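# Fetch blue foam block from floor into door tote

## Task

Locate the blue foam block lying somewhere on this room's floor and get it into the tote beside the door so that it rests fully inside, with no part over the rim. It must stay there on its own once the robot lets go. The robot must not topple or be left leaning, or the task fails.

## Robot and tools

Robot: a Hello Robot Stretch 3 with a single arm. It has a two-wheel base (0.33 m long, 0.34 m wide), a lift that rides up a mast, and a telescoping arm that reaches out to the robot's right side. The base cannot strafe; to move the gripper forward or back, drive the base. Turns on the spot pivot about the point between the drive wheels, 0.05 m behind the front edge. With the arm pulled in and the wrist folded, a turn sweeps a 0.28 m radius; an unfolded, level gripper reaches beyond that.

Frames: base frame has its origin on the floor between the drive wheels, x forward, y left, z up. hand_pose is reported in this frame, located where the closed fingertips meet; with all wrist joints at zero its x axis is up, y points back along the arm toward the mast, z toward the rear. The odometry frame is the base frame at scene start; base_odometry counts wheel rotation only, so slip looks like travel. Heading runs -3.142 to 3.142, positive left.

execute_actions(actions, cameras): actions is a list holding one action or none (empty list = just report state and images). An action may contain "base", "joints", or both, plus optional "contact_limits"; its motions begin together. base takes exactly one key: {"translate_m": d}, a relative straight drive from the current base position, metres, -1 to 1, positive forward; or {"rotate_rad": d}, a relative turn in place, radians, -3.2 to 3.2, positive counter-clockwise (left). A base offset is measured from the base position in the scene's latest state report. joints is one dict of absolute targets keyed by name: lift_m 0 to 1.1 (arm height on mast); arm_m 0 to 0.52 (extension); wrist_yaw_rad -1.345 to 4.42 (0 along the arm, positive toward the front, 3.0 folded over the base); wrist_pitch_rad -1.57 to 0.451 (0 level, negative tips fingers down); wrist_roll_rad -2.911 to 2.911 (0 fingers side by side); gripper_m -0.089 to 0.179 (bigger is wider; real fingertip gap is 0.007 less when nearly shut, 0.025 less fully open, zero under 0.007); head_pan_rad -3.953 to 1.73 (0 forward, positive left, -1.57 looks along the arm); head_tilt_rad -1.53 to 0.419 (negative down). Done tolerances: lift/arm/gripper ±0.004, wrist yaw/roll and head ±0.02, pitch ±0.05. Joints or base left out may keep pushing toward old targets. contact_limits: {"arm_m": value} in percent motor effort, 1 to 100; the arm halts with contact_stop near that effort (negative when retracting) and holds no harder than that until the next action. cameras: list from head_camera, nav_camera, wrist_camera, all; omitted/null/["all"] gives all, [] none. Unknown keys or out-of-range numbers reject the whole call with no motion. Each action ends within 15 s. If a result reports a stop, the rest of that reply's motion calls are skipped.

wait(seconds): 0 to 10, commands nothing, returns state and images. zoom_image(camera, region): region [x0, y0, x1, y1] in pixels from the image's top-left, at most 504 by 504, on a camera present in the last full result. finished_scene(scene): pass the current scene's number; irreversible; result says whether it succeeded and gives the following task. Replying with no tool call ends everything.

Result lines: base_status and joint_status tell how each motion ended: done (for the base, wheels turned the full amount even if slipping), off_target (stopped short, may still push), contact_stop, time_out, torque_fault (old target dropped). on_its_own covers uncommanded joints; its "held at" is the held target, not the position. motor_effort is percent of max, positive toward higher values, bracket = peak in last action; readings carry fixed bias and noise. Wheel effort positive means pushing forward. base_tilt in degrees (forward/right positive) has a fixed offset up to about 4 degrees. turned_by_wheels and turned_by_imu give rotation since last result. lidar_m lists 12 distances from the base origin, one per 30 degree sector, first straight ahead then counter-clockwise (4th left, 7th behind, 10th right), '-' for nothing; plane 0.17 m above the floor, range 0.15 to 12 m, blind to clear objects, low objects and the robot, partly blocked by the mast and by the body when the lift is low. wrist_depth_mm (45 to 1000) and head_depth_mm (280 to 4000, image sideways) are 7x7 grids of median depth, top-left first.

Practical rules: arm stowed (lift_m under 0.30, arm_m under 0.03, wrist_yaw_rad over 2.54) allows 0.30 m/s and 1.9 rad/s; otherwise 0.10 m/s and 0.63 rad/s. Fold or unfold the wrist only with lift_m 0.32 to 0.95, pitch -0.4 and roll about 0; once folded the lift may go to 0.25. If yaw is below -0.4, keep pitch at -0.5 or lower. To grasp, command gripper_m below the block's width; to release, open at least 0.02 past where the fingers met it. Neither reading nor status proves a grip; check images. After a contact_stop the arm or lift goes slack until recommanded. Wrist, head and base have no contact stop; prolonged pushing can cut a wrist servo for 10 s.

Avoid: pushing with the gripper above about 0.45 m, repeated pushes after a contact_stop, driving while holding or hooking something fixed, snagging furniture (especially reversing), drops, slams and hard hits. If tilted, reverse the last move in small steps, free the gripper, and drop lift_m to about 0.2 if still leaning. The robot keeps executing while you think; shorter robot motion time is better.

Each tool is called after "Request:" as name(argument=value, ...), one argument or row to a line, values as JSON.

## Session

Request:
execute_actions(
  actions=[
    {"joints":{"head_tilt_rad":-0.7,"lift_m":0.25,"wrist_pitch_rad":-0.4}},
  ],
)

Scene clock: 2.77 s.
base_odometry: x=+0.000 y=+0.000 heading=+0.000 (m, m, rad; odometry frame)
turned_by_wheels: +0.000 (rad since the last result)
turned_by_imu: +0.000 (rad since the last result)
base_tilt: forward=+1.3 right=+0.4 (deg)
lidar_m: 1.42 0.92 0.83 0.83 1.02 1.25 1.25 1.00 0.91 0.91 1.12 2.21
head_depth_mm: 1919 2117 2371 2083 1670 1399 1201 / 2000 2229 2457 2117 1701 1418 1204 / 2080 2331 2571 2144 1703 1422 1219 / 2163 2423 2681 2201 1734 1441 1236 / 2239 2534 2713 1828 1754 1455 1238 / 1253 1326 1404 1490 1583 1471 1250 / 1090 1141 1199 1256 1328 1377 1259
base_status: not commanded
joint_positions: lift_m=+0.251 arm_m=+0.000 wrist_yaw_rad=+3.095 wrist_pitch_rad=-0.420 wrist_roll_rad=+0.002 gripper_m=+0.037 head_pan_rad=+0.017 head_tilt_rad=-0.691
joint_status: all done
motor_effort: left_wheel=+0(0) right_wheel=+0(0) lift_m=+11(17) arm_m=+0(0) wrist_yaw_rad=+0(0) wrist_pitch_rad=+10(10) wrist_roll_rad=+0(0) gripper_m=-1(0) head_pan_rad=+0(0) head_tilt_rad=-6(51) (%)
hand_pose: x=-0.0108 y=+0.0793 z=+0.2627 quat_wxyz=(+0.164, +0.695, +0.131, +0.688) (m; base frame)
wrist_depth_mm: 986 - 910 864 805 786 752 / - - 937 913 856 833 791 / 883 835 783 765 700 675 655 / 688 651 625 602 594 564 543 / 572 546 - 542 510 473 459 / 494 501 - - 415 425 403 / - - - - 379 373 360
pictures: head_camera (sideways: a quarter turn clockwise sets it upright), nav_camera (sideways: a quarter turn counterclockwise sets it upright), wrist_camera
Images, in order (width x height): head_camera 896x504, nav_camera 672x504, wrist_camera 644x364.

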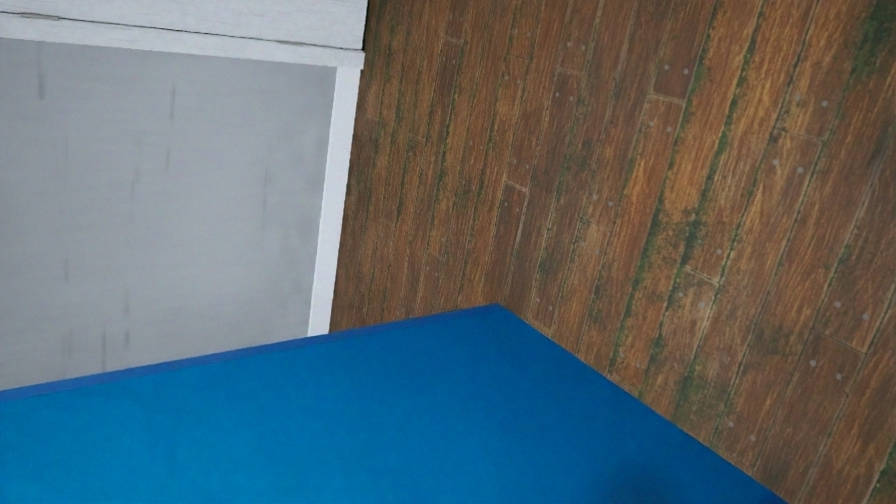

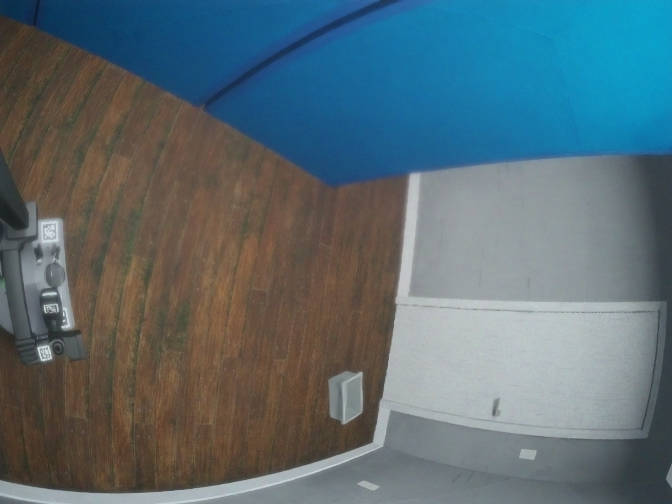

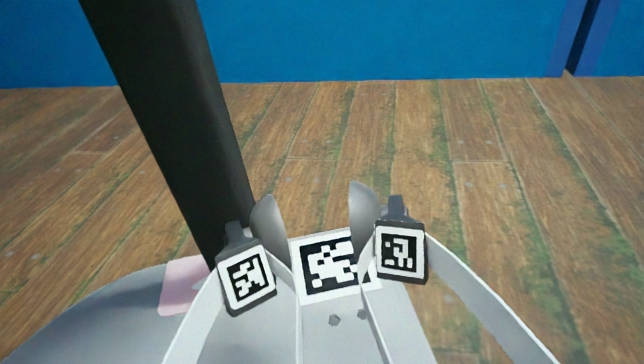

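Request:
execute_actions(
  actions=[
    {"base":{"rotate_rad":-0.12}},
  ],
  cameras=[],
)

Request:
execute_actions(
  actions=[
    {"base":{"translate_m":1.0},"joints":{"head_pan_rad":-3.1}},
  ],
  cameras=["nav_camera"],
)

Request:
execute_actions(
  actions=[
    {"base":{"translate_m":0.78},"joints":{"head_pan_rad":1.3,"head_tilt_rad":-0.6}},
  ],
  cameras=["nav_camera"],
)

Scene clock: 4.83 s.
base_odometry: x=+0.000 y=+0.000 heading=-0.120 (m, m, rad; odometry frame)
turned_by_wheels: -0.120 (rad since the last result)
turned_by_imu: -0.119 (rad since the last result)
base_tilt: forward=+1.4 right=+0.4 (deg)
lidar_m: 2.25 0.97 0.83 0.83 0.95 1.24 1.25 1.06 0.91 0.90 1.04 1.76
head_depth_mm: 1887 2094 2370 2086 1672 1402 1199 / 1945 2164 2430 2112 1703 1409 1206 / 2015 2270 2505 2145 1707 1429 1218 / 2049 2310 2578 2195 1737 1441 1227 / 2116 2387 2653 2209 1750 1457 1241 / 2182 2461 2664 1745 1719 1470 1252 / 2170 1343 1386 1438 1488 1451 1266
base_status: done
joint_positions: lift_m=+0.251 arm_m=+0.000 wrist_yaw_rad=+3.095 wrist_pitch_rad=-0.420 wrist_roll_rad=+0.002 gripper_m=+0.037 head_pan_rad=+0.017 head_tilt_rad=-0.691
joint_status: not commanded
motor_effort: left_wheel=+3(9) right_wheel=-2(5) lift_m=+11(11) arm_m=+0(0) wrist_yaw_rad=+0(1) wrist_pitch_rad=+10(10) wrist_roll_rad=+0(0) gripper_m=+0(1) head_pan_rad=+0(0) head_tilt_rad=-6(6) (%)
hand_pose: x=-0.0108 y=+0.0793 z=+0.2627 quat_wxyz=(+0.164, +0.695, +0.131, +0.688) (m; base frame)
wrist_depth_mm: 887 - 850 833 829 834 809 / - 968 921 897 890 846 813 / 919 832 776 739 710 674 656 / 693 670 624 605 584 561 538 / 572 539 - 532 503 476 462 / 490 499 - - 415 418 404 / - - - - 376 373 361
pictures: none
No camera images: the call's "cameras" was empty. Leave "cameras" out to get every camera's image.

Scene clock: 9.77 s.
base_odometry: x=+0.993 y=-0.119 heading=-0.120 (m, m, rad; odometry frame)
turned_by_wheels: +0.000 (rad since the last result)
turned_by_imu: +0.002 (rad since the last result)
base_tilt: forward=+1.4 right=+0.5 (deg)
lidar_m: 1.27 1.50 0.59 0.59 0.67 1.15 2.24 1.34 1.14 1.14 1.31 1.28
head_depth_mm: 2048 2242 2433 2087 1677 1397 1198 / 2097 2319 2532 2105 1685 1418 1207 / 2157 2349 2553 2143 1714 1424 1222 / 2270 2544 2775 2181 1738 1449 1231 / 2356 2556 2705 2204 1753 1463 1239 / 2050 2141 2227 2178 1783 1472 1256 / 1722 1786 1855 1932 1807 1496 1264
base_status: done
joint_positions: lift_m=+0.251 arm_m=+0.000 wrist_yaw_rad=+3.095 wrist_pitch_rad=-0.420 wrist_roll_rad=+0.002 gripper_m=+0.037 head_pan_rad=-3.093 head_tilt_rad=-0.692
joint_status: all done
motor_effort: left_wheel=+3(11) right_wheel=-2(5) lift_m=+12(11) arm_m=+0(0) wrist_yaw_rad=+1(0) wrist_pitch_rad=+10(10) wrist_roll_rad=+1(0) gripper_m=+0(1) head_pan_rad=-5(55) head_tilt_rad=-5(5) (%)
hand_pose: x=-0.0108 y=+0.0793 z=+0.2628 quat_wxyz=(+0.164, +0.695, +0.131, +0.688) (m; base frame)
wrist_depth_mm: 633 - 606 604 593 586 999 / 687 706 683 651 663 646 804 / 771 773 726 708 699 670 654 / 692 663 632 616 598 563 540 / 570 548 - 527 501 485 455 / 491 511 - - 413 421 405 / - - - - 378 374 362
pictures: nav_camera (sideways: a quarter turn counterclockwise sets it upright)
Images, in order (width x height): nav_camera 672x504.

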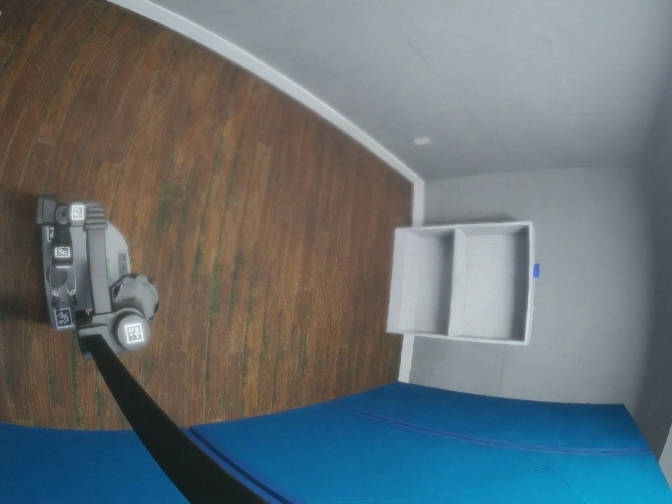

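Scene clock: 14.17 s.
base_odometry: x=+1.767 y=-0.212 heading=-0.120 (m, m, rad; odometry frame)
turned_by_wheels: +0.000 (rad since the last result)
turned_by_imu: +0.001 (rad since the last result)
base_tilt: forward=+1.4 right=+0.3 (deg)
lidar_m: 0.55 0.63 1.08 0.85 0.63 0.78 2.77 1.56 1.33 1.08 0.62 0.53
head_depth_mm: 1659 1728 1853 1956 1779 1485 1254 / 2530 2692 2940 2411 1845 1503 1262 / 3015 3316 3548 2456 1882 1514 1273 / 3027 3349 3494 2491 1898 1537 1291 / 3028 3278 3480 2540 1937 1552 1295 / 3004 3283 3548 2571 1958 1569 1279 / 3031 3311 3575 2602 1898 1089 1044
base_status: done
joint_positions: lift_m=+0.251 arm_m=+0.000 wrist_yaw_rad=+3.095 wrist_pitch_rad=-0.420 wrist_roll_rad=+0.002 gripper_m=+0.037 head_pan_rad=+1.293 head_tilt_rad=-0.606
joint_status: all done
motor_effort: left_wheel=+2(12) right_wheel=-2(3) lift_m=+11(11) arm_m=+0(0) wrist_yaw_rad=+0(1) wrist_pitch_rad=+10(10) wrist_roll_rad=+0(1) gripper_m=+0(0) head_pan_rad=+5(53) head_tilt_rad=+4(19) (%)
hand_pose: x=-0.0108 y=+0.0793 z=+0.2628 quat_wxyz=(+0.164, +0.695, +0.131, +0.688) (m; base frame)
wrist_depth_mm: 460 - - - - - 809 / 496 549 - 971 919 842 745 / 550 572 756 763 734 689 642 / 623 621 647 616 590 567 540 / 565 553 - 533 502 470 464 / 491 497 - - 413 421 406 / - - - - 380 372 358
pictures: nav_camera (sideways: a quarter turn counterclockwise sets it upright)
Images, in order (width x height): nav_camera 672x504.

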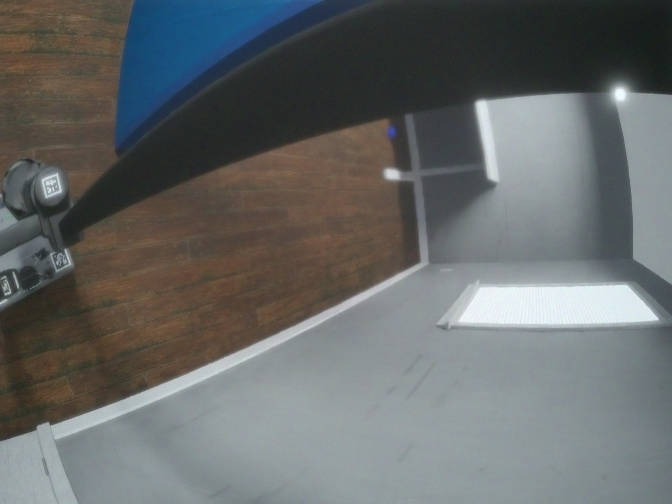

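Request:
execute_actions(
  actions=[
    {"base":{"rotate_rad":1.42},"joints":{"head_pan_rad":0.3,"head_tilt_rad":-0.6}},
  ],
  cameras=[],
)

Request:
execute_actions(
  actions=[
    {"base":{"translate_m":1.0}},
  ],
  cameras=["head_camera","nav_camera"],
)

Scene clock: 16.93 s.
base_odometry: x=+1.767 y=-0.212 heading=+1.300 (m, m, rad; odometry frame)
turned_by_wheels: +1.420 (rad since the last result)
turned_by_imu: +1.413 (rad since the last result)
base_tilt: forward=+1.4 right=+0.5 (deg)
lidar_m: 2.99 0.57 0.62 2.27 1.75 1.36 1.33 0.70 0.53 0.55 0.59 0.86
head_depth_mm: 2894 3169 3161 2354 1821 1486 1251 / 3034 3332 3420 2398 1849 1503 1259 / 3118 3498 3489 2443 1875 1519 1272 / 3277 3579 3146 1045 1137 1240 1252 / 701 740 782 830 885 946 1016 / 597 625 655 687 726 796 956 / 519 541 563 597 668 829 1081
base_status: done
joint_positions: lift_m=+0.251 arm_m=+0.000 wrist_yaw_rad=+3.095 wrist_pitch_rad=-0.420 wrist_roll_rad=+0.002 gripper_m=+0.037 head_pan_rad=+0.307 head_tilt_rad=-0.605
joint_status: all done
motor_effort: left_wheel=-3(10) right_wheel=+2(7) lift_m=+12(11) arm_m=+0(1) wrist_yaw_rad=+0(1) wrist_pitch_rad=+10(10) wrist_roll_rad=+1(1) gripper_m=+0(0) head_pan_rad=-5(55) head_tilt_rad=+4(3) (%)
hand_pose: x=-0.0108 y=+0.0793 z=+0.2628 quat_wxyz=(+0.164, +0.695, +0.131, +0.688) (m; base frame)
wrist_depth_mm: - - - - - 706 482 / - - - 971 910 742 518 / 866 837 767 738 715 660 580 / 692 659 643 610 581 554 544 / 570 551 - 539 499 482 466 / 498 504 - - 415 422 404 / - - - - 377 376 359
pictures: none
No camera images: the call's "cameras" was empty. Leave "cameras" out to get every camera's image.

Scene clock: 21.87 s.
base_odometry: x=+2.035 y=+0.751 heading=+1.300 (m, m, rad; odometry frame)
turned_by_wheels: +0.000 (rad since the last result)
turned_by_imu: +0.001 (rad since the last result)
base_tilt: forward=+1.4 right=+0.5 (deg)
lidar_m: 2.00 2.49 2.99 1.21 0.35 0.51 1.84 0.83 0.65 0.63 0.68 0.99
head_depth_mm: 2049 1914 2409 2277 1823 1482 1250 / 2125 2243 2618 2415 1853 1506 1263 / 2225 2341 2730 2426 1883 1516 1273 / 2321 2455 2874 2498 1897 1525 1281 / 2422 2577 3035 2538 1913 1554 1293 / 2512 2422 3098 2575 1939 1575 1307 / 2668 2912 3367 2661 1968 1583 1319
base_status: done
joint_positions: lift_m=+0.251 arm_m=+0.000 wrist_yaw_rad=+3.095 wrist_pitch_rad=-0.420 wrist_roll_rad=+0.002 gripper_m=+0.037 head_pan_rad=+0.307 head_tilt_rad=-0.605
joint_status: not commanded
motor_effort: left_wheel=-4(9) right_wheel=+2(7) lift_m=+11(11) arm_m=+0(0) wrist_yaw_rad=+1(0) wrist_pitch_rad=+10(10) wrist_roll_rad=+0(0) gripper_m=+0(0) head_pan_rad=-4(5) head_tilt_rad=+3(2) (%)
hand_pose: x=-0.0108 y=+0.0793 z=+0.2628 quat_wxyz=(+0.164, +0.695, +0.131, +0.688) (m; base frame)
wrist_depth_mm: 330 - - - - - - / 358 369 918 977 920 859 820 / 396 403 723 746 708 675 645 / 440 447 625 607 593 558 540 / 485 503 - 534 504 483 466 / 489 497 - - 415 424 404 / - - - - 376 369 358
pictures: head_camera (sideways: a quarter turn clockwise sets it upright), nav_camera (sideways: a quarter turn counterclockwise sets it upright)
Images, in order (width x height): head_camera 896x504, nav_camera 672x504.

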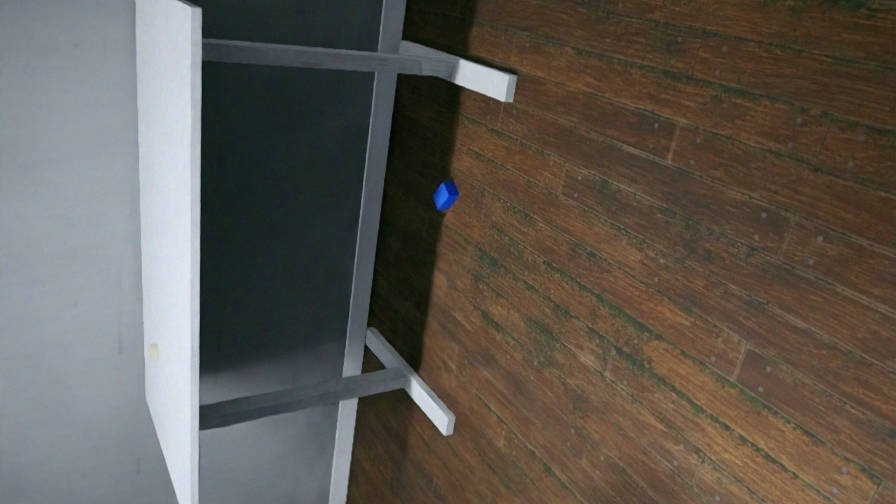

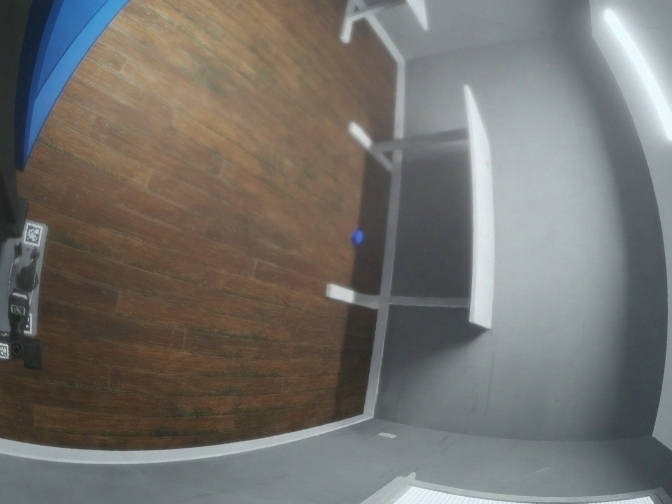

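Request:
execute_actions(
  actions=[
    {"base":{"rotate_rad":0.41},"joints":{"head_pan_rad":-0.5,"head_tilt_rad":-1.0}},
  ],
  cameras=[],
)

Request:
execute_actions(
  actions=[
    {"base":{"translate_m":1.0}},
  ],
  cameras=[],
)

Request:
execute_actions(
  actions=[
    {"base":{"translate_m":0.5}},
  ],
  cameras=["head_camera","nav_camera"],
)

Scene clock: 25.00 s.
base_odometry: x=+2.035 y=+0.751 heading=+1.710 (m, m, rad; odometry frame)
turned_by_wheels: +0.410 (rad since the last result)
turned_by_imu: +0.407 (rad since the last result)
base_tilt: forward=+1.4 right=+0.4 (deg)
lidar_m: 2.50 3.00 1.21 0.35 0.45 2.33 0.93 0.66 0.63 0.65 0.87 2.01
head_depth_mm: 2190 2063 1784 1548 1366 1212 1113 / 2329 2156 1806 1561 1375 1233 1124 / 2319 2208 1834 1580 1394 1240 1122 / 2320 2220 1858 1606 1407 1254 1128 / 2211 2205 1888 1628 1421 1264 1140 / 2299 2316 1925 1646 1435 1276 1150 / 2307 2337 1944 1664 1453 1290 1157
base_status: done
joint_positions: lift_m=+0.251 arm_m=+0.000 wrist_yaw_rad=+3.095 wrist_pitch_rad=-0.420 wrist_roll_rad=+0.002 gripper_m=+0.037 head_pan_rad=-0.493 head_tilt_rad=-0.988
joint_status: all done
motor_effort: left_wheel=-3(11) right_wheel=+2(7) lift_m=+11(11) arm_m=+0(0) wrist_yaw_rad=+0(0) wrist_pitch_rad=+9(10) wrist_roll_rad=+1(1) gripper_m=+0(0) head_pan_rad=-5(53) head_tilt_rad=-7(42) (%)
hand_pose: x=-0.0108 y=+0.0793 z=+0.2628 quat_wxyz=(+0.164, +0.695, +0.131, +0.688) (m; base frame)
wrist_depth_mm: 494 - 408 394 - - - / - 541 442 440 867 864 809 / 864 600 496 486 710 672 641 / 699 641 553 532 581 569 534 / 572 550 - 525 505 479 469 / 499 500 - - 416 419 409 / - - - - 378 376 363
pictures: none
No camera images: the call's "cameras" was empty. Leave "cameras" out to get every camera's image.

Scene clock: 29.93 s.
base_odometry: x=+1.896 y=+1.741 heading=+1.710 (m, m, rad; odometry frame)
turned_by_wheels: +0.000 (rad since the last result)
turned_by_imu: +0.001 (rad since the last result)
base_tilt: forward=+1.3 right=+0.4 (deg)
lidar_m: 1.55 1.52 2.25 1.96 1.54 1.02 1.62 1.15 1.10 1.14 1.52 1.11
head_depth_mm: 725 1729 1785 1541 1362 1216 1115 / 741 1645 1771 1555 1374 1230 1126 / 732 1684 1798 1578 1391 1237 1121 / 747 1720 1866 1611 1409 1252 1130 / 757 1723 1885 1615 1423 1260 1139 / 754 1717 1915 1647 1447 1272 1148 / 771 1709 1898 1664 1457 1287 1158
base_status: done
joint_positions: lift_m=+0.251 arm_m=+0.000 wrist_yaw_rad=+3.095 wrist_pitch_rad=-0.420 wrist_roll_rad=+0.002 gripper_m=+0.037 head_pan_rad=-0.493 head_tilt_rad=-0.988
joint_status: not commanded
motor_effort: left_wheel=-4(8) right_wheel=+2(8) lift_m=+11(12) arm_m=+0(0) wrist_yaw_rad=+0(1) wrist_pitch_rad=+9(10) wrist_roll_rad=+0(1) gripper_m=+0(0) head_pan_rad=-4(5) head_tilt_rad=-8(8) (%)
hand_pose: x=-0.0108 y=+0.0793 z=+0.2628 quat_wxyz=(+0.164, +0.695, +0.131, +0.688) (m; base frame)
wrist_depth_mm: - - - - - - - / - - - 985 904 858 797 / 874 850 758 738 701 674 642 / 697 656 640 607 586 557 534 / 579 552 - 539 498 482 463 / 486 493 - - 413 414 405 / - - - - 383 370 361
pictures: none
No camera images: the call's "cameras" was empty. Leave "cameras" out to get every camera's image.

Scene clock: 33.27 s.
base_odometry: x=+1.827 y=+2.237 heading=+1.710 (m, m, rad; odometry frame)
turned_by_wheels: +0.000 (rad since the last result)
turned_by_imu: +0.001 (rad since the last result)
base_tilt: forward=+1.4 right=+0.5 (deg)
lidar_m: 1.15 1.05 1.96 2.26 1.54 1.49 1.49 1.40 1.34 1.38 0.76 1.12
head_depth_mm: 653 535 452 1492 1340 1219 1120 / 667 542 459 1538 1371 1230 1119 / 681 552 465 1526 1387 1243 1117 / 695 561 471 1542 1406 1253 1126 / 711 570 478 1561 1424 1264 1140 / 725 581 486 1559 1438 1279 1148 / 744 593 492 1565 1458 1291 1154
base_status: done
joint_positions: lift_m=+0.251 arm_m=+0.000 wrist_yaw_rad=+3.095 wrist_pitch_rad=-0.420 wrist_roll_rad=+0.002 gripper_m=+0.037 head_pan_rad=-0.493 head_tilt_rad=-0.989
joint_status: not commanded
motor_effort: left_wheel=-4(9) right_wheel=+2(8) lift_m=+11(11) arm_m=+0(0) wrist_yaw_rad=+0(1) wrist_pitch_rad=+10(10) wrist_roll_rad=+0(0) gripper_m=+1(0) head_pan_rad=-4(4) head_tilt_rad=-8(8) (%)
hand_pose: x=-0.0108 y=+0.0793 z=+0.2628 quat_wxyz=(+0.164, +0.695, +0.131, +0.688) (m; base frame)
wrist_depth_mm: - - - - - - - / - - - 959 933 844 788 / 865 820 775 732 726 676 653 / 701 679 642 609 584 568 542 / 582 559 - 540 506 476 457 / 489 493 - - 413 420 403 / - - - - 380 374 361
pictures: head_camera (sideways: a quarter turn clockwise sets it upright), nav_camera (sideways: a quarter turn counterclockwise sets it upright)
Images, in order (width x height): head_camera 896x504, nav_camera 672x504.

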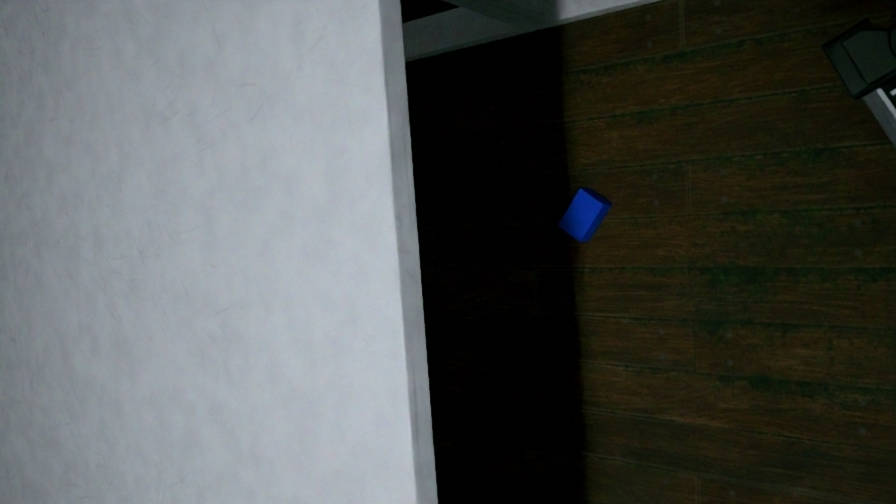

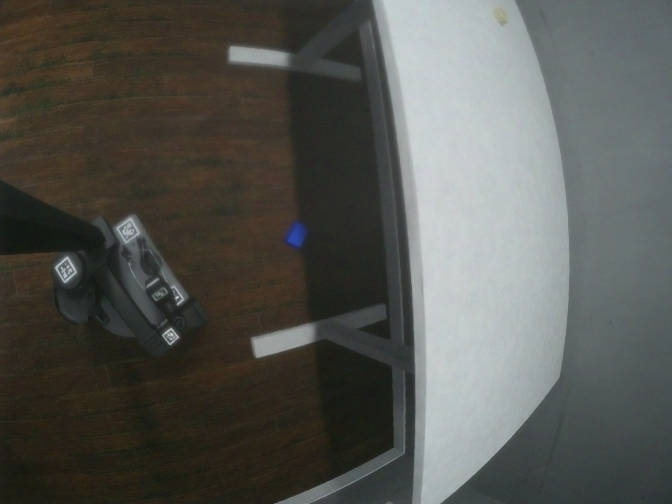

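Request:
execute_actions(
  actions=[
    {"base":{"rotate_rad":1.14},"joints":{"head_pan_rad":-1.57}},
  ],
  cameras=[],
)

Request:
execute_actions(
  actions=[
    {"joints":{"lift_m":0.34}},
  ],
  cameras=[],
)

Request:
execute_actions(
  actions=[
    {"joints":{"wrist_yaw_rad":0,"gripper_m":0.17}},
  ],
  cameras=[],
)

Request:
execute_actions(
  actions=[
    {"joints":{"wrist_pitch_rad":-1.5,"arm_m":0.42,"wrist_roll_rad":0.4,"lift_m":0.3}},
  ],
  cameras=["head_camera","wrist_camera"],
)

Scene clock: 37.03 s.
base_odometry: x=+1.827 y=+2.237 heading=+2.850 (m, m, rad; odometry frame)
turned_by_wheels: +1.140 (rad since the last result)
turned_by_imu: +1.134 (rad since the last result)
base_tilt: forward=+1.3 right=+0.4 (deg)
lidar_m: 1.97 2.05 1.54 1.49 1.80 1.37 1.34 1.41 0.76 1.12 1.18 1.05
head_depth_mm: 655 535 453 1503 1364 1219 1130 / 668 543 459 1534 1377 1229 - / 683 553 465 1551 1372 1240 - / 697 561 472 1568 1406 1246 1124 / 713 571 479 1570 1415 1262 1139 / 729 581 485 1575 1435 1284 1144 / 745 592 493 1600 1450 1292 1157
base_status: done
joint_positions: lift_m=+0.251 arm_m=+0.000 wrist_yaw_rad=+3.095 wrist_pitch_rad=-0.420 wrist_roll_rad=+0.002 gripper_m=+0.037 head_pan_rad=-1.563 head_tilt_rad=-0.989
joint_status: all done
motor_effort: left_wheel=-4(11) right_wheel=+2(9) lift_m=+12(12) arm_m=+0(0) wrist_yaw_rad=+0(0) wrist_pitch_rad=+10(9) wrist_roll_rad=+1(0) gripper_m=+1(0) head_pan_rad=-5(56) head_tilt_rad=-7(8) (%)
hand_pose: x=-0.0108 y=+0.0793 z=+0.2628 quat_wxyz=(+0.164, +0.695, +0.131, +0.688) (m; base frame)
wrist_depth_mm: - - - - - - - / - - - 974 926 868 806 / 873 852 794 745 706 676 649 / 697 665 633 604 589 563 544 / 571 554 - 537 504 481 461 / 489 495 - - 416 417 405 / - - - - 380 371 360
pictures: none
No camera images: the call's "cameras" was empty. Leave "cameras" out to get every camera's image.

Scene clock: 38.70 s.
base_odometry: x=+1.827 y=+2.237 heading=+2.850 (m, m, rad; odometry frame)
turned_by_wheels: +0.000 (rad since the last result)
turned_by_imu: +0.000 (rad since the last result)
base_tilt: forward=+1.4 right=+0.5 (deg)
lidar_m: 1.97 2.05 1.54 1.49 1.81 1.37 1.34 1.41 0.76 1.12 1.18 1.05
head_depth_mm: 654 535 452 1506 1363 1216 1128 / 669 544 459 1540 1377 1227 - / 681 554 465 1557 1374 1243 - / 695 563 472 1577 1410 1255 1130 / 712 571 478 1569 1424 1261 1137 / 727 582 485 1578 1437 1277 1149 / 744 592 492 1602 1458 1288 1157
base_status: not commanded
joint_positions: lift_m=+0.339 arm_m=+0.000 wrist_yaw_rad=+3.095 wrist_pitch_rad=-0.419 wrist_roll_rad=+0.002 gripper_m=+0.037 head_pan_rad=-1.563 head_tilt_rad=-0.989
joint_status: all done
motor_effort: left_wheel=-2(3) right_wheel=+2(2) lift_m=+27(29) arm_m=+0(0) wrist_yaw_rad=+0(0) wrist_pitch_rad=+9(10) wrist_roll_rad=+1(1) gripper_m=-1(0) head_pan_rad=-5(5) head_tilt_rad=-9(8) (%)
hand_pose: x=-0.0108 y=+0.0794 z=+0.3518 quat_wxyz=(+0.164, +0.695, +0.131, +0.688) (m; base frame)
wrist_depth_mm: - - - - - - - / - - - - - - 984 / - - 934 940 887 858 791 / 871 826 797 755 733 702 666 / 704 680 - 630 619 598 569 / 609 588 - 556 528 522 498 / 524 527 - - 462 458 443
pictures: none
No camera images: the call's "cameras" was empty. Leave "cameras" out to get every camera's image.

Scene clock: 41.27 s.
base_odometry: x=+1.827 y=+2.237 heading=+2.850 (m, m, rad; odometry frame)
turned_by_wheels: +0.000 (rad since the last result)
turned_by_imu: +0.000 (rad since the last result)
base_tilt: forward=+1.3 right=+0.4 (deg)
lidar_m: 1.97 2.04 1.54 1.49 1.81 1.37 1.33 1.41 0.76 1.12 1.18 1.06
head_depth_mm: 657 535 453 1505 1366 1217 1124 / 671 543 458 1532 1380 1229 - / 682 552 465 1559 1373 1273 - / 695 562 472 1577 1406 1251 1127 / 711 573 479 1569 1420 1268 1135 / 729 582 485 1584 1437 1278 1152 / 745 592 493 1599 1459 1287 1160
base_status: not commanded
joint_positions: lift_m=+0.339 arm_m=+0.000 wrist_yaw_rad=+0.003 wrist_pitch_rad=-0.419 wrist_roll_rad=+0.002 gripper_m=+0.170 head_pan_rad=-1.563 head_tilt_rad=-0.989
joint_status: all done
motor_effort: left_wheel=-3(3) right_wheel=+2(2) lift_m=+28(27) arm_m=+0(1) wrist_yaw_rad=-3(3) wrist_pitch_rad=+10(10) wrist_roll_rad=+1(1) gripper_m=+0(83) head_pan_rad=-5(5) head_tilt_rad=-8(9) (%)
hand_pose: x=-0.0208 y=-0.3688 z=+0.3518 quat_wxyz=(+0.692, +0.148, -0.692, -0.147) (m; base frame)
wrist_depth_mm: 776 810 825 862 842 872 436 / 872 869 927 920 916 925 483 / 915 937 947 899 891 775 735 / 857 798 802 769 712 686 651 / 707 706 665 637 620 599 576 / 599 582 579 533 539 524 479 / - 507 496 485 469 458 444
pictures: none
No camera images: the call's "cameras" was empty. Leave "cameras" out to get every camera's image.

Scene clock: 45.57 s.
base_odometry: x=+1.827 y=+2.237 heading=+2.850 (m, m, rad; odometry frame)
turned_by_wheels: +0.000 (rad since the last result)
turned_by_imu: +0.000 (rad since the last result)
base_tilt: forward=+1.4 right=+0.5 (deg)
lidar_m: 1.97 2.04 1.54 1.49 1.81 1.37 1.34 1.41 0.76 1.12 1.18 1.06
head_depth_mm: 655 535 452 1504 1363 1219 1118 / 668 543 458 1547 1376 1219 1145 / 682 552 464 1591 1348 1238 1147 / 697 561 472 1566 1409 1248 1131 / 711 573 478 1562 1422 1267 1139 / 726 581 486 1582 1441 1276 1148 / 744 592 493 1589 1459 1289 1158
base_status: not commanded
joint_positions: lift_m=+0.301 arm_m=+0.420 wrist_yaw_rad=+0.001 wrist_pitch_rad=-1.495 wrist_roll_rad=+0.395 gripper_m=+0.170 head_pan_rad=-1.563 head_tilt_rad=-0.989
joint_status: all done
motor_effort: left_wheel=-3(3) right_wheel=+2(2) lift_m=+11(26) arm_m=+4(4) wrist_yaw_rad=-1(2) wrist_pitch_rad=-3(10) wrist_roll_rad=+2(2) gripper_m=-1(0) head_pan_rad=-5(4) head_tilt_rad=-8(9) (%)
hand_pose: x=-0.0217 y=-0.5599 z=+0.1819 quat_wxyz=(+0.407, +0.377, -0.610, -0.566) (m; base frame)
wrist_depth_mm: 307 308 316 321 324 329 330 / 318 320 322 326 328 336 341 / 324 326 290 336 342 347 353 / 333 339 342 346 352 354 363 / 340 344 349 356 363 363 373 / 351 354 364 369 374 377 381 / - 365 372 378 380 385 399
pictures: head_camera (sideways: a quarter turn clockwise sets it upright), wrist_camera
Images, in order (width x height): head_camera 896x504, wrist_camera 644x364.

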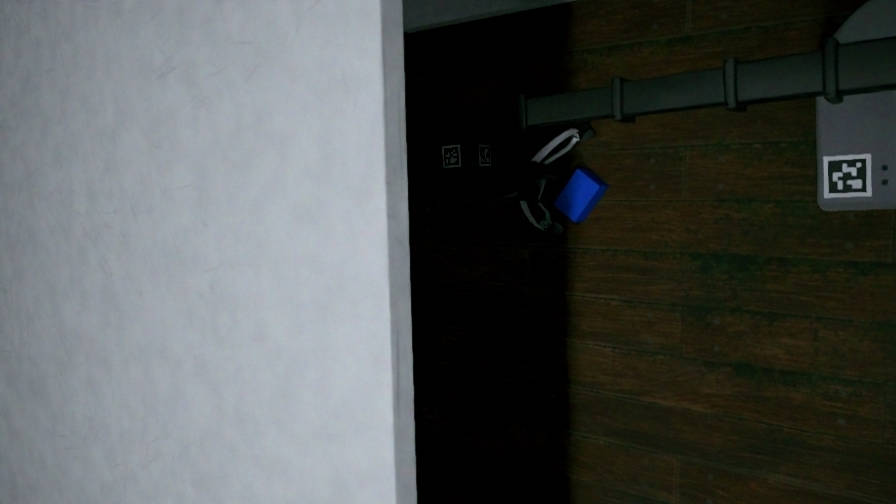

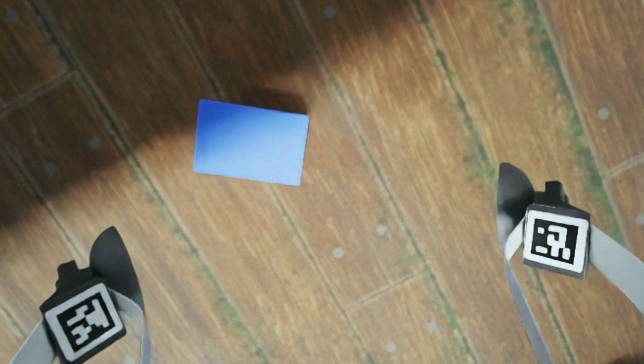

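Request:
execute_actions(
  actions=[
    {"base":{"translate_m":0.035},"joints":{"arm_m":0.458,"wrist_roll_rad":0.7,"lift_m":0.21}},
  ],
  cameras=["wrist_camera"],
)

Scene clock: 48.57 s.
base_odometry: x=+1.793 y=+2.247 heading=+2.849 (m, m, rad; odometry frame)
turned_by_wheels: +0.000 (rad since the last result)
turned_by_imu: +0.000 (rad since the last result)
base_tilt: forward=+1.3 right=+0.5 (deg)
lidar_m: 1.93 2.02 1.53 1.50 1.85 1.41 1.37 1.44 0.78 1.12 1.07 1.03
head_depth_mm: 656 535 452 1510 1362 1219 1130 / 668 544 459 1551 1376 1233 - / 682 553 465 1586 1341 1246 1148 / 696 562 471 1568 1404 1254 1130 / 710 571 478 1593 1424 1268 1136 / 727 580 485 1578 1430 1277 1153 / 743 592 493 1595 1458 1289 1158
base_status: done
joint_positions: lift_m=+0.211 arm_m=+0.458 wrist_yaw_rad=+0.001 wrist_pitch_rad=-1.495 wrist_roll_rad=+0.694 gripper_m=+0.170 head_pan_rad=-1.563 head_tilt_rad=-0.989
joint_status: all done
motor_effort: left_wheel=-3(5) right_wheel=+2(6) lift_m=+11(10) arm_m=+3(5) wrist_yaw_rad=-1(1) wrist_pitch_rad=-3(3) wrist_roll_rad=+3(3) gripper_m=+1(0) head_pan_rad=-5(4) head_tilt_rad=-8(7) (%)
hand_pose: x=-0.0217 y=-0.5977 z=+0.0919 quat_wxyz=(+0.312, +0.289, -0.663, -0.616) (m; base frame)
wrist_depth_mm: 225 229 231 232 235 238 241 / 234 235 237 239 241 244 247 / 237 241 242 203 248 251 252 / 245 248 208 208 255 257 261 / 253 253 255 260 264 264 268 / 258 265 266 268 271 277 279 / - 269 275 278 281 283 285
pictures: wrist_camera
Images, in order (width x height): wrist_camera 644x364.

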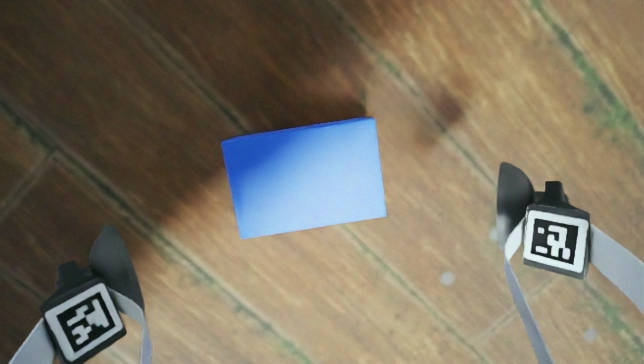

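Request:
execute_actions(
  actions=[
    {"joints":{"lift_m":0.148}},
  ],
  cameras=["wrist_camera"],
)

Request:
execute_actions(
  actions=[
    {"joints":{"gripper_m":0.05}},
  ],
  cameras=["wrist_camera"],
)

Scene clock: 50.70 s.
base_odometry: x=+1.793 y=+2.247 heading=+2.849 (m, m, rad; odometry frame)
turned_by_wheels: +0.000 (rad since the last result)
turned_by_imu: +0.000 (rad since the last result)
base_tilt: forward=+1.4 right=+0.4 (deg)
lidar_m: 1.93 2.02 1.52 1.50 1.85 1.40 1.37 1.44 0.78 1.13 1.07 1.03
head_depth_mm: 654 535 453 1515 1364 1216 1119 / 669 544 459 1540 1374 1227 - / 683 552 465 1573 1341 1237 1151 / 695 563 471 1574 1403 1256 1131 / 711 571 478 1593 1421 1265 1135 / 727 582 485 1574 1443 1277 1147 / 742 592 492 1596 1454 1286 1159
base_status: not commanded
joint_positions: lift_m=+0.149 arm_m=+0.458 wrist_yaw_rad=+0.001 wrist_pitch_rad=-1.495 wrist_roll_rad=+0.694 gripper_m=+0.170 head_pan_rad=-1.563 head_tilt_rad=-0.989
joint_status: all done
motor_effort: left_wheel=-4(3) right_wheel=+2(2) lift_m=+11(7) arm_m=+3(3) wrist_yaw_rad=-1(0) wrist_pitch_rad=-2(2) wrist_roll_rad=+3(3) gripper_m=+0(1) head_pan_rad=-5(4) head_tilt_rad=-8(9) (%)
hand_pose: x=-0.0217 y=-0.5977 z=+0.0299 quat_wxyz=(+0.312, +0.289, -0.663, -0.616) (m; base frame)
wrist_depth_mm: 169 171 172 173 175 178 180 / 174 174 179 179 181 183 184 / 178 180 181 154 184 188 190 / 184 185 142 143 190 192 196 / 187 190 146 147 151 200 201 / - 197 197 201 203 206 209 / - 202 205 207 211 211 214
pictures: wrist_camera
Images, in order (width x height): wrist_camera 644x364.

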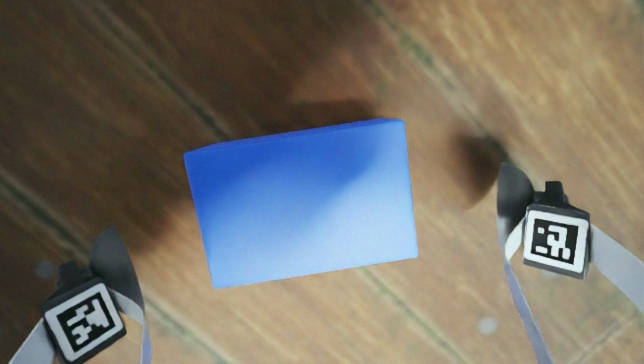

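Scene clock: 52.40 s.
base_odometry: x=+1.793 y=+2.247 heading=+2.849 (m, m, rad; odometry frame)
turned_by_wheels: +0.000 (rad since the last result)
turned_by_imu: +0.000 (rad since the last result)
base_tilt: forward=+1.4 right=+0.5 (deg)
lidar_m: 1.93 2.02 1.52 1.50 1.86 1.40 1.37 1.44 0.78 1.13 1.07 1.03
head_depth_mm: 655 535 452 1514 1359 1217 1128 / 668 544 458 1540 1374 1231 - / 681 552 466 1581 1340 1249 1154 / 695 561 472 1570 1408 1253 1126 / 710 572 478 1589 1416 1269 1137 / 726 581 485 1590 1437 1277 1147 / 745 592 492 1603 1453 1287 1158
base_status: not commanded
joint_positions: lift_m=+0.149 arm_m=+0.458 wrist_yaw_rad=+0.001 wrist_pitch_rad=-1.495 wrist_roll_rad=+0.694 gripper_m=+0.051 head_pan_rad=-1.563 head_tilt_rad=-0.989
joint_status: all done
motor_effort: left_wheel=-3(3) right_wheel=+2(2) lift_m=+11(12) arm_m=+3(3) wrist_yaw_rad=+0(2) wrist_pitch_rad=-2(3) wrist_roll_rad=+3(3) gripper_m=-17(93) head_pan_rad=-4(4) head_tilt_rad=-8(7) (%)
hand_pose: x=-0.0217 y=-0.5977 z=+0.0299 quat_wxyz=(+0.312, +0.289, -0.663, -0.616) (m; base frame)
wrist_depth_mm: 169 170 172 174 176 178 179 / 173 175 178 178 181 183 184 / 178 180 181 140 183 187 190 / 184 186 140 141 142 194 195 / 189 189 144 145 145 198 202 / 194 195 199 201 203 206 207 / 200 203 205 208 209 212 214
pictures: wrist_camera
Images, in order (width x height): wrist_camera 644x364.

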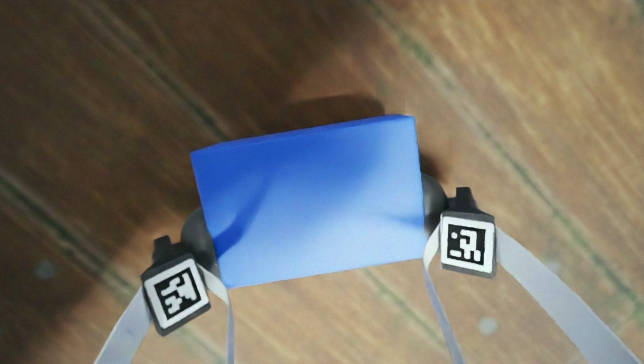

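Request:
execute_actions(
  actions=[
    {"joints":{"lift_m":0.36,"arm_m":0.0,"wrist_pitch_rad":-0.4,"wrist_roll_rad":0}},
  ],
  cameras=["wrist_camera"],
)

Request:
execute_actions(
  actions=[
    {"base":{"rotate_rad":1.3},"joints":{"wrist_yaw_rad":2.7}},
  ],
  cameras=[],
)

Request:
execute_actions(
  actions=[
    {"base":{"rotate_rad":0.87},"joints":{"lift_m":0.285,"head_pan_rad":0,"head_tilt_rad":-0.7}},
  ],
  cameras=["wrist_camera","nav_camera"],
)

Request:
execute_actions(
  actions=[
    {"base":{"translate_m":1.0}},
  ],
  cameras=[],
)

Request:
execute_actions(
  actions=[
    {"base":{"translate_m":0.46}},
  ],
  cameras=[],
)

Request:
execute_actions(
  actions=[
    {"base":{"rotate_rad":-0.66},"joints":{"head_tilt_rad":-0.6}},
  ],
  cameras=["head_camera","nav_camera"],
)

Scene clock: 59.87 s.
base_odometry: x=+1.793 y=+2.247 heading=+2.849 (m, m, rad; odometry frame)
turned_by_wheels: +0.000 (rad since the last result)
turned_by_imu: +0.000 (rad since the last result)
base_tilt: forward=+1.4 right=+0.4 (deg)
lidar_m: 1.93 2.02 1.52 1.50 1.86 1.41 1.37 1.45 0.78 1.12 1.07 1.03
head_depth_mm: 655 535 452 1518 1363 1218 1130 / 667 544 459 1534 1381 1240 - / 683 554 465 1553 1387 1227 - / 697 562 473 1573 1414 1248 1127 / 710 572 479 1586 1428 1260 1139 / 727 582 486 1585 1436 1277 1145 / 746 593 492 1603 1454 1287 1161
base_status: not commanded
joint_positions: lift_m=+0.359 arm_m=+0.000 wrist_yaw_rad=+0.001 wrist_pitch_rad=-0.422 wrist_roll_rad=+0.005 gripper_m=+0.051 head_pan_rad=-1.563 head_tilt_rad=-0.989
joint_status: all done
motor_effort: left_wheel=-4(3) right_wheel=+2(2) lift_m=+28(31) arm_m=-3(5) wrist_yaw_rad=-1(2) wrist_pitch_rad=+11(12) wrist_roll_rad=-2(3) gripper_m=-16(17) head_pan_rad=-5(4) head_tilt_rad=-9(7) (%)
hand_pose: x=-0.0212 y=-0.3692 z=+0.3711 quat_wxyz=(+0.690, +0.149, -0.693, -0.148) (m; base frame)
wrist_depth_mm: 790 804 812 847 851 870 474 / 860 876 910 909 947 933 489 / 933 917 930 141 838 833 543 / 895 842 140 141 142 697 647 / 732 715 144 145 146 621 563 / 625 614 555 548 550 528 498 / 540 529 515 504 495 469 460
pictures: wrist_camera
Images, in order (width x height): wrist_camera 644x364.

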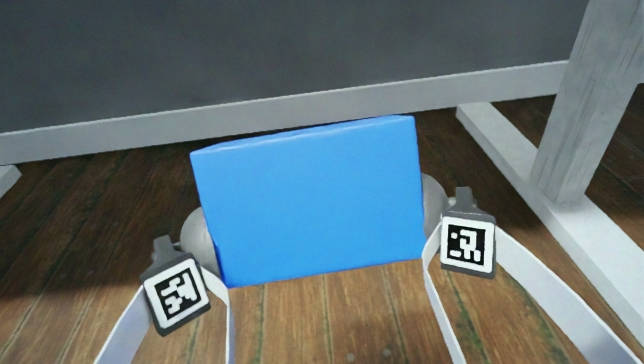

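Scene clock: 62.90 s.
base_odometry: x=+1.793 y=+2.247 heading=-2.134 (m, m, rad; odometry frame)
turned_by_wheels: +1.300 (rad since the last result)
turned_by_imu: +1.296 (rad since the last result)
base_tilt: forward=+1.3 right=+0.4 (deg)
lidar_m: 1.53 1.50 1.56 1.37 1.37 0.78 1.12 1.12 1.03 1.93 2.23 2.02
head_depth_mm: 674 2111 1776 1514 1367 1216 1125 / 2409 2135 1821 1526 1380 1245 - / 2384 2183 1846 1586 1387 1257 - / 2327 2226 1868 1602 1405 1253 1131 / 2250 2184 1881 1627 1423 1266 1140 / 2186 2298 1923 1648 1433 1279 1145 / 2162 2352 1955 1663 1454 1294 1160
base_status: done
joint_positions: lift_m=+0.359 arm_m=+0.000 wrist_yaw_rad=+2.697 wrist_pitch_rad=-0.422 wrist_roll_rad=+0.005 gripper_m=+0.051 head_pan_rad=-1.563 head_tilt_rad=-0.989
joint_status: all done
motor_effort: left_wheel=-3(9) right_wheel=+3(6) lift_m=+27(27) arm_m=-3(3) wrist_yaw_rad=+2(3) wrist_pitch_rad=+11(11) wrist_roll_rad=-2(2) gripper_m=-17(16) head_pan_rad=-5(4) head_tilt_rad=-9(7) (%)
hand_pose: x=+0.0750 y=+0.0567 z=+0.3711 quat_wxyz=(+0.297, +0.708, -0.008, +0.640) (m; base frame)
wrist_depth_mm: - - - - - - - / - - - - - - - / - - - 142 832 877 833 / 898 860 140 141 142 720 693 / 751 732 144 144 145 637 589 / - 615 546 549 548 526 527 / - 517 531 504 489 469 466
pictures: none
No camera images: the call's "cameras" was empty. Leave "cameras" out to get every camera's image.

Scene clock: 64.93 s.
base_odometry: x=+1.793 y=+2.247 heading=-1.264 (m, m, rad; odometry frame)
turned_by_wheels: +0.870 (rad since the last result)
turned_by_imu: +0.866 (rad since the last result)
base_tilt: forward=+1.4 right=+0.4 (deg)
lidar_m: 1.77 1.39 1.37 1.44 1.14 1.12 1.03 1.05 1.93 2.02 1.53 1.50
head_depth_mm: 3140 3452 2673 2049 1658 1383 1193 / 2602 2940 2745 2073 1670 1400 1204 / 2268 2510 2674 2100 1691 1417 1214 / 1984 2170 2401 2140 1718 1430 1222 / 1753 1893 2076 2101 1742 1445 1235 / 1568 1702 1830 1982 1760 1462 1245 / 1435 1530 1645 1782 1763 1480 1253
base_status: done
joint_positions: lift_m=+0.286 arm_m=+0.000 wrist_yaw_rad=+2.697 wrist_pitch_rad=-0.422 wrist_roll_rad=+0.005 gripper_m=+0.051 head_pan_rad=-0.007 head_tilt_rad=-0.704
joint_status: all done
motor_effort: left_wheel=-4(11) right_wheel=+2(6) lift_m=+12(27) arm_m=-3(3) wrist_yaw_rad=+2(2) wrist_pitch_rad=+11(11) wrist_roll_rad=-2(2) gripper_m=-17(17) head_pan_rad=+5(54) head_tilt_rad=+3(34) (%)
hand_pose: x=+0.0750 y=+0.0567 z=+0.2972 quat_wxyz=(+0.297, +0.708, -0.008, +0.640) (m; base frame)
wrist_depth_mm: - - - - - - - / - - - - 988 932 886 / 990 914 848 142 700 728 689 / 766 681 140 141 142 614 583 / 628 601 144 145 145 529 504 / - 527 148 464 459 448 440 / - - - 428 415 403 394
pictures: nav_camera (sideways: a quarter turn counterclockwise sets it upright), wrist_camera
Images, in order (width x height): nav_camera 672x504, wrist_camera 644x364.

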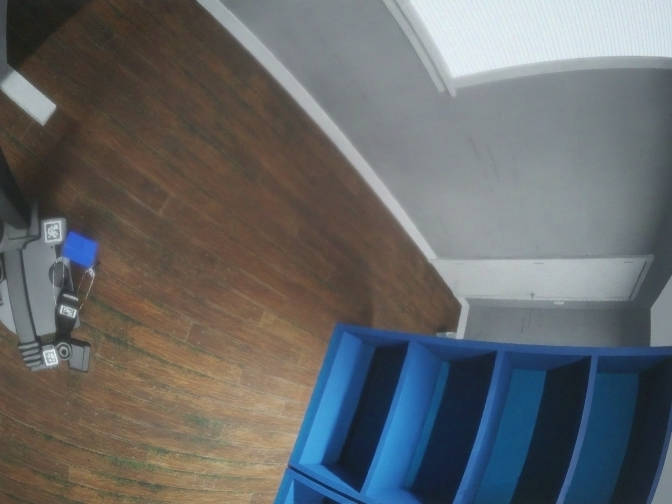

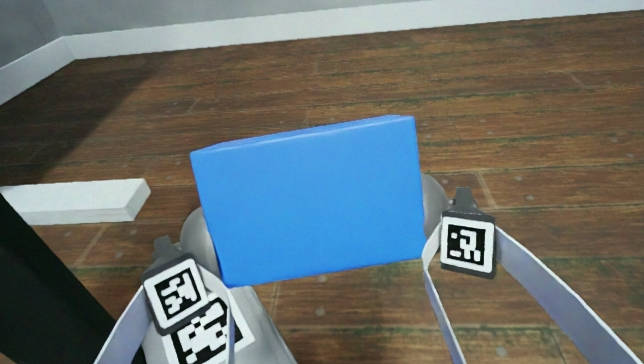

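Scene clock: 69.87 s.
base_odometry: x=+2.095 y=+1.293 heading=-1.264 (m, m, rad; odometry frame)
turned_by_wheels: +0.000 (rad since the last result)
turned_by_imu: +0.001 (rad since the last result)
base_tilt: forward=+1.4 right=+0.4 (deg)
lidar_m: 1.01 0.79 0.78 0.84 1.26 1.48 2.01 2.66 2.10 1.24 0.67 2.14
head_depth_mm: 1704 1993 2360 2042 1654 1386 1193 / 1454 1623 1868 2006 1685 1404 1200 / 1254 1391 1573 1794 1691 1412 1211 / 1097 1200 1334 1488 1611 1434 1223 / 981 1057 1162 1276 1424 1442 1234 / 874 944 1022 1113 1220 1347 1249 / 798 852 914 990 1076 1174 1220
base_status: done
joint_positions: lift_m=+0.286 arm_m=+0.000 wrist_yaw_rad=+2.697 wrist_pitch_rad=-0.422 wrist_roll_rad=+0.005 gripper_m=+0.051 head_pan_rad=-0.007 head_tilt_rad=-0.704
joint_status: not commanded
motor_effort: left_wheel=-3(9) right_wheel=+3(8) lift_m=+12(11) arm_m=-3(3) wrist_yaw_rad=+3(1) wrist_pitch_rad=+11(11) wrist_roll_rad=-2(2) gripper_m=-16(16) head_pan_rad=+4(5) head_tilt_rad=+3(3) (%)
hand_pose: x=+0.0749 y=+0.0568 z=+0.2972 quat_wxyz=(+0.297, +0.708, -0.008, +0.640) (m; base frame)
wrist_depth_mm: 836 800 792 780 775 759 742 / 902 871 862 851 821 812 805 / 962 902 874 142 700 742 688 / 774 732 139 140 142 612 584 / 638 613 144 144 146 532 499 / - 526 148 461 463 450 445 / - - - 425 408 405 396
pictures: none
No camera images: the call's "cameras" was empty. Leave "cameras" out to get every camera's image.

Scene clock: 73.07 s.
base_odometry: x=+2.234 y=+0.855 heading=-1.264 (m, m, rad; odometry frame)
turned_by_wheels: +0.000 (rad since the last result)
turned_by_imu: +0.000 (rad since the last result)
base_tilt: forward=+1.4 right=+0.4 (deg)
lidar_m: 0.66 0.52 0.51 0.55 0.83 1.89 2.46 3.04 1.35 0.53 0.72 1.34
head_depth_mm: 1094 1247 1490 1851 1655 1388 1190 / 939 1057 1215 1432 1585 1397 1203 / 806 889 1004 1143 1340 1385 1210 / 702 770 852 949 1079 1247 1220 / 624 677 740 815 909 1021 1148 / 563 605 654 713 782 866 968 / 511 546 587 633 686 749 825
base_status: done
joint_positions: lift_m=+0.286 arm_m=+0.000 wrist_yaw_rad=+2.698 wrist_pitch_rad=-0.422 wrist_roll_rad=+0.005 gripper_m=+0.051 head_pan_rad=-0.007 head_tilt_rad=-0.704
joint_status: not commanded
motor_effort: left_wheel=-3(10) right_wheel=+2(8) lift_m=+11(11) arm_m=-3(3) wrist_yaw_rad=+2(1) wrist_pitch_rad=+11(11) wrist_roll_rad=-2(2) gripper_m=-17(16) head_pan_rad=+4(4) head_tilt_rad=+2(3) (%)
hand_pose: x=+0.0749 y=+0.0568 z=+0.2972 quat_wxyz=(+0.297, +0.708, -0.008, +0.640) (m; base frame)
wrist_depth_mm: 538 530 525 519 507 501 494 / 595 576 574 569 566 553 541 / 656 662 625 142 593 595 581 / 718 710 140 140 142 614 585 / 633 613 144 145 145 530 506 / - 523 148 467 460 442 449 / - - - 428 418 405 392
pictures: none
No camera images: the call's "cameras" was empty. Leave "cameras" out to get every camera's image.

Scene clock: 74.57 s.
base_odometry: x=+2.234 y=+0.855 heading=-1.924 (m, m, rad; odometry frame)
turned_by_wheels: -0.660 (rad since the last result)
turned_by_imu: -0.657 (rad since the last result)
base_tilt: forward=+1.3 right=+0.4 (deg)
lidar_m: 2.07 0.74 0.54 0.51 0.53 0.71 1.87 1.90 3.04 1.35 0.53 0.62
head_depth_mm: 2143 2384 2601 2365 1826 1491 1252 / 2133 2363 2641 2390 1850 1498 1268 / 2145 2374 2614 2373 1876 1519 1273 / 2142 2345 2599 2454 1901 1540 1287 / 2139 2361 2590 2515 1928 1553 1300 / 2116 2270 2099 1987 1825 1563 1305 / 1553 1496 1443 1417 1387 1335 1240
base_status: done
joint_positions: lift_m=+0.286 arm_m=+0.000 wrist_yaw_rad=+2.698 wrist_pitch_rad=-0.422 wrist_roll_rad=+0.005 gripper_m=+0.051 head_pan_rad=-0.007 head_tilt_rad=-0.606
joint_status: all done
motor_effort: left_wheel=+2(11) right_wheel=-2(6) lift_m=+11(11) arm_m=-3(3) wrist_yaw_rad=+3(2) wrist_pitch_rad=+11(11) wrist_roll_rad=-2(2) gripper_m=-17(17) head_pan_rad=+5(4) head_tilt_rad=+4(18) (%)
hand_pose: x=+0.0749 y=+0.0568 z=+0.2972 quat_wxyz=(+0.297, +0.708, -0.008, +0.640) (m; base frame)
wrist_depth_mm: 425 472 556 635 775 954 - / 454 516 595 704 834 926 869 / 480 542 619 142 717 724 703 / 512 583 140 140 142 615 587 / 549 588 144 144 145 528 502 / - 531 148 464 469 445 444 / - - - 430 416 402 393
pictures: head_camera (sideways: a quarter turn clockwise sets it upright), nav_camera (sideways: a quarter turn counterclockwise sets it upright)
Images, in order (width x height): head_camera 896x504, nav_camera 672x504.

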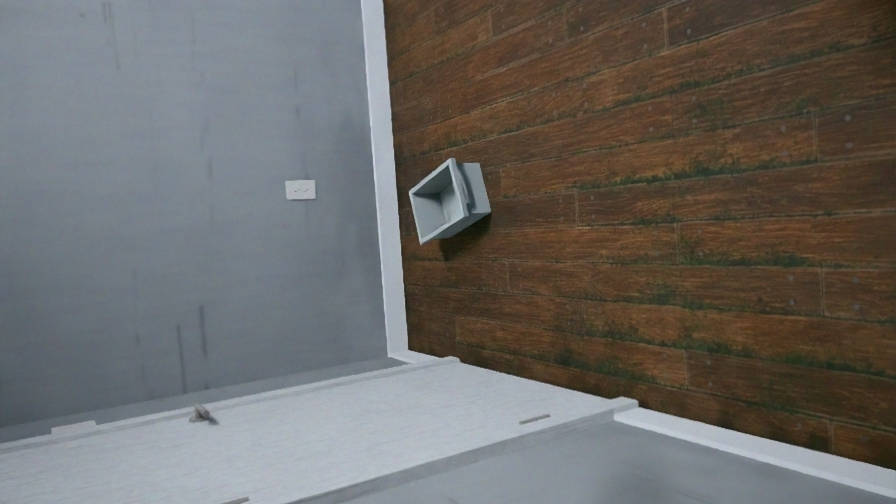

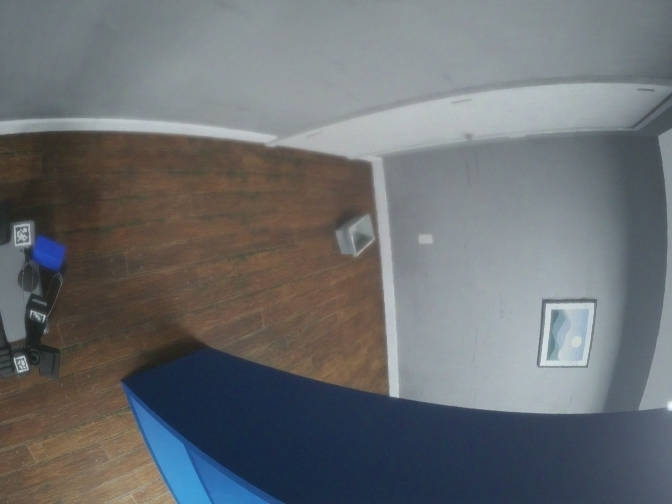

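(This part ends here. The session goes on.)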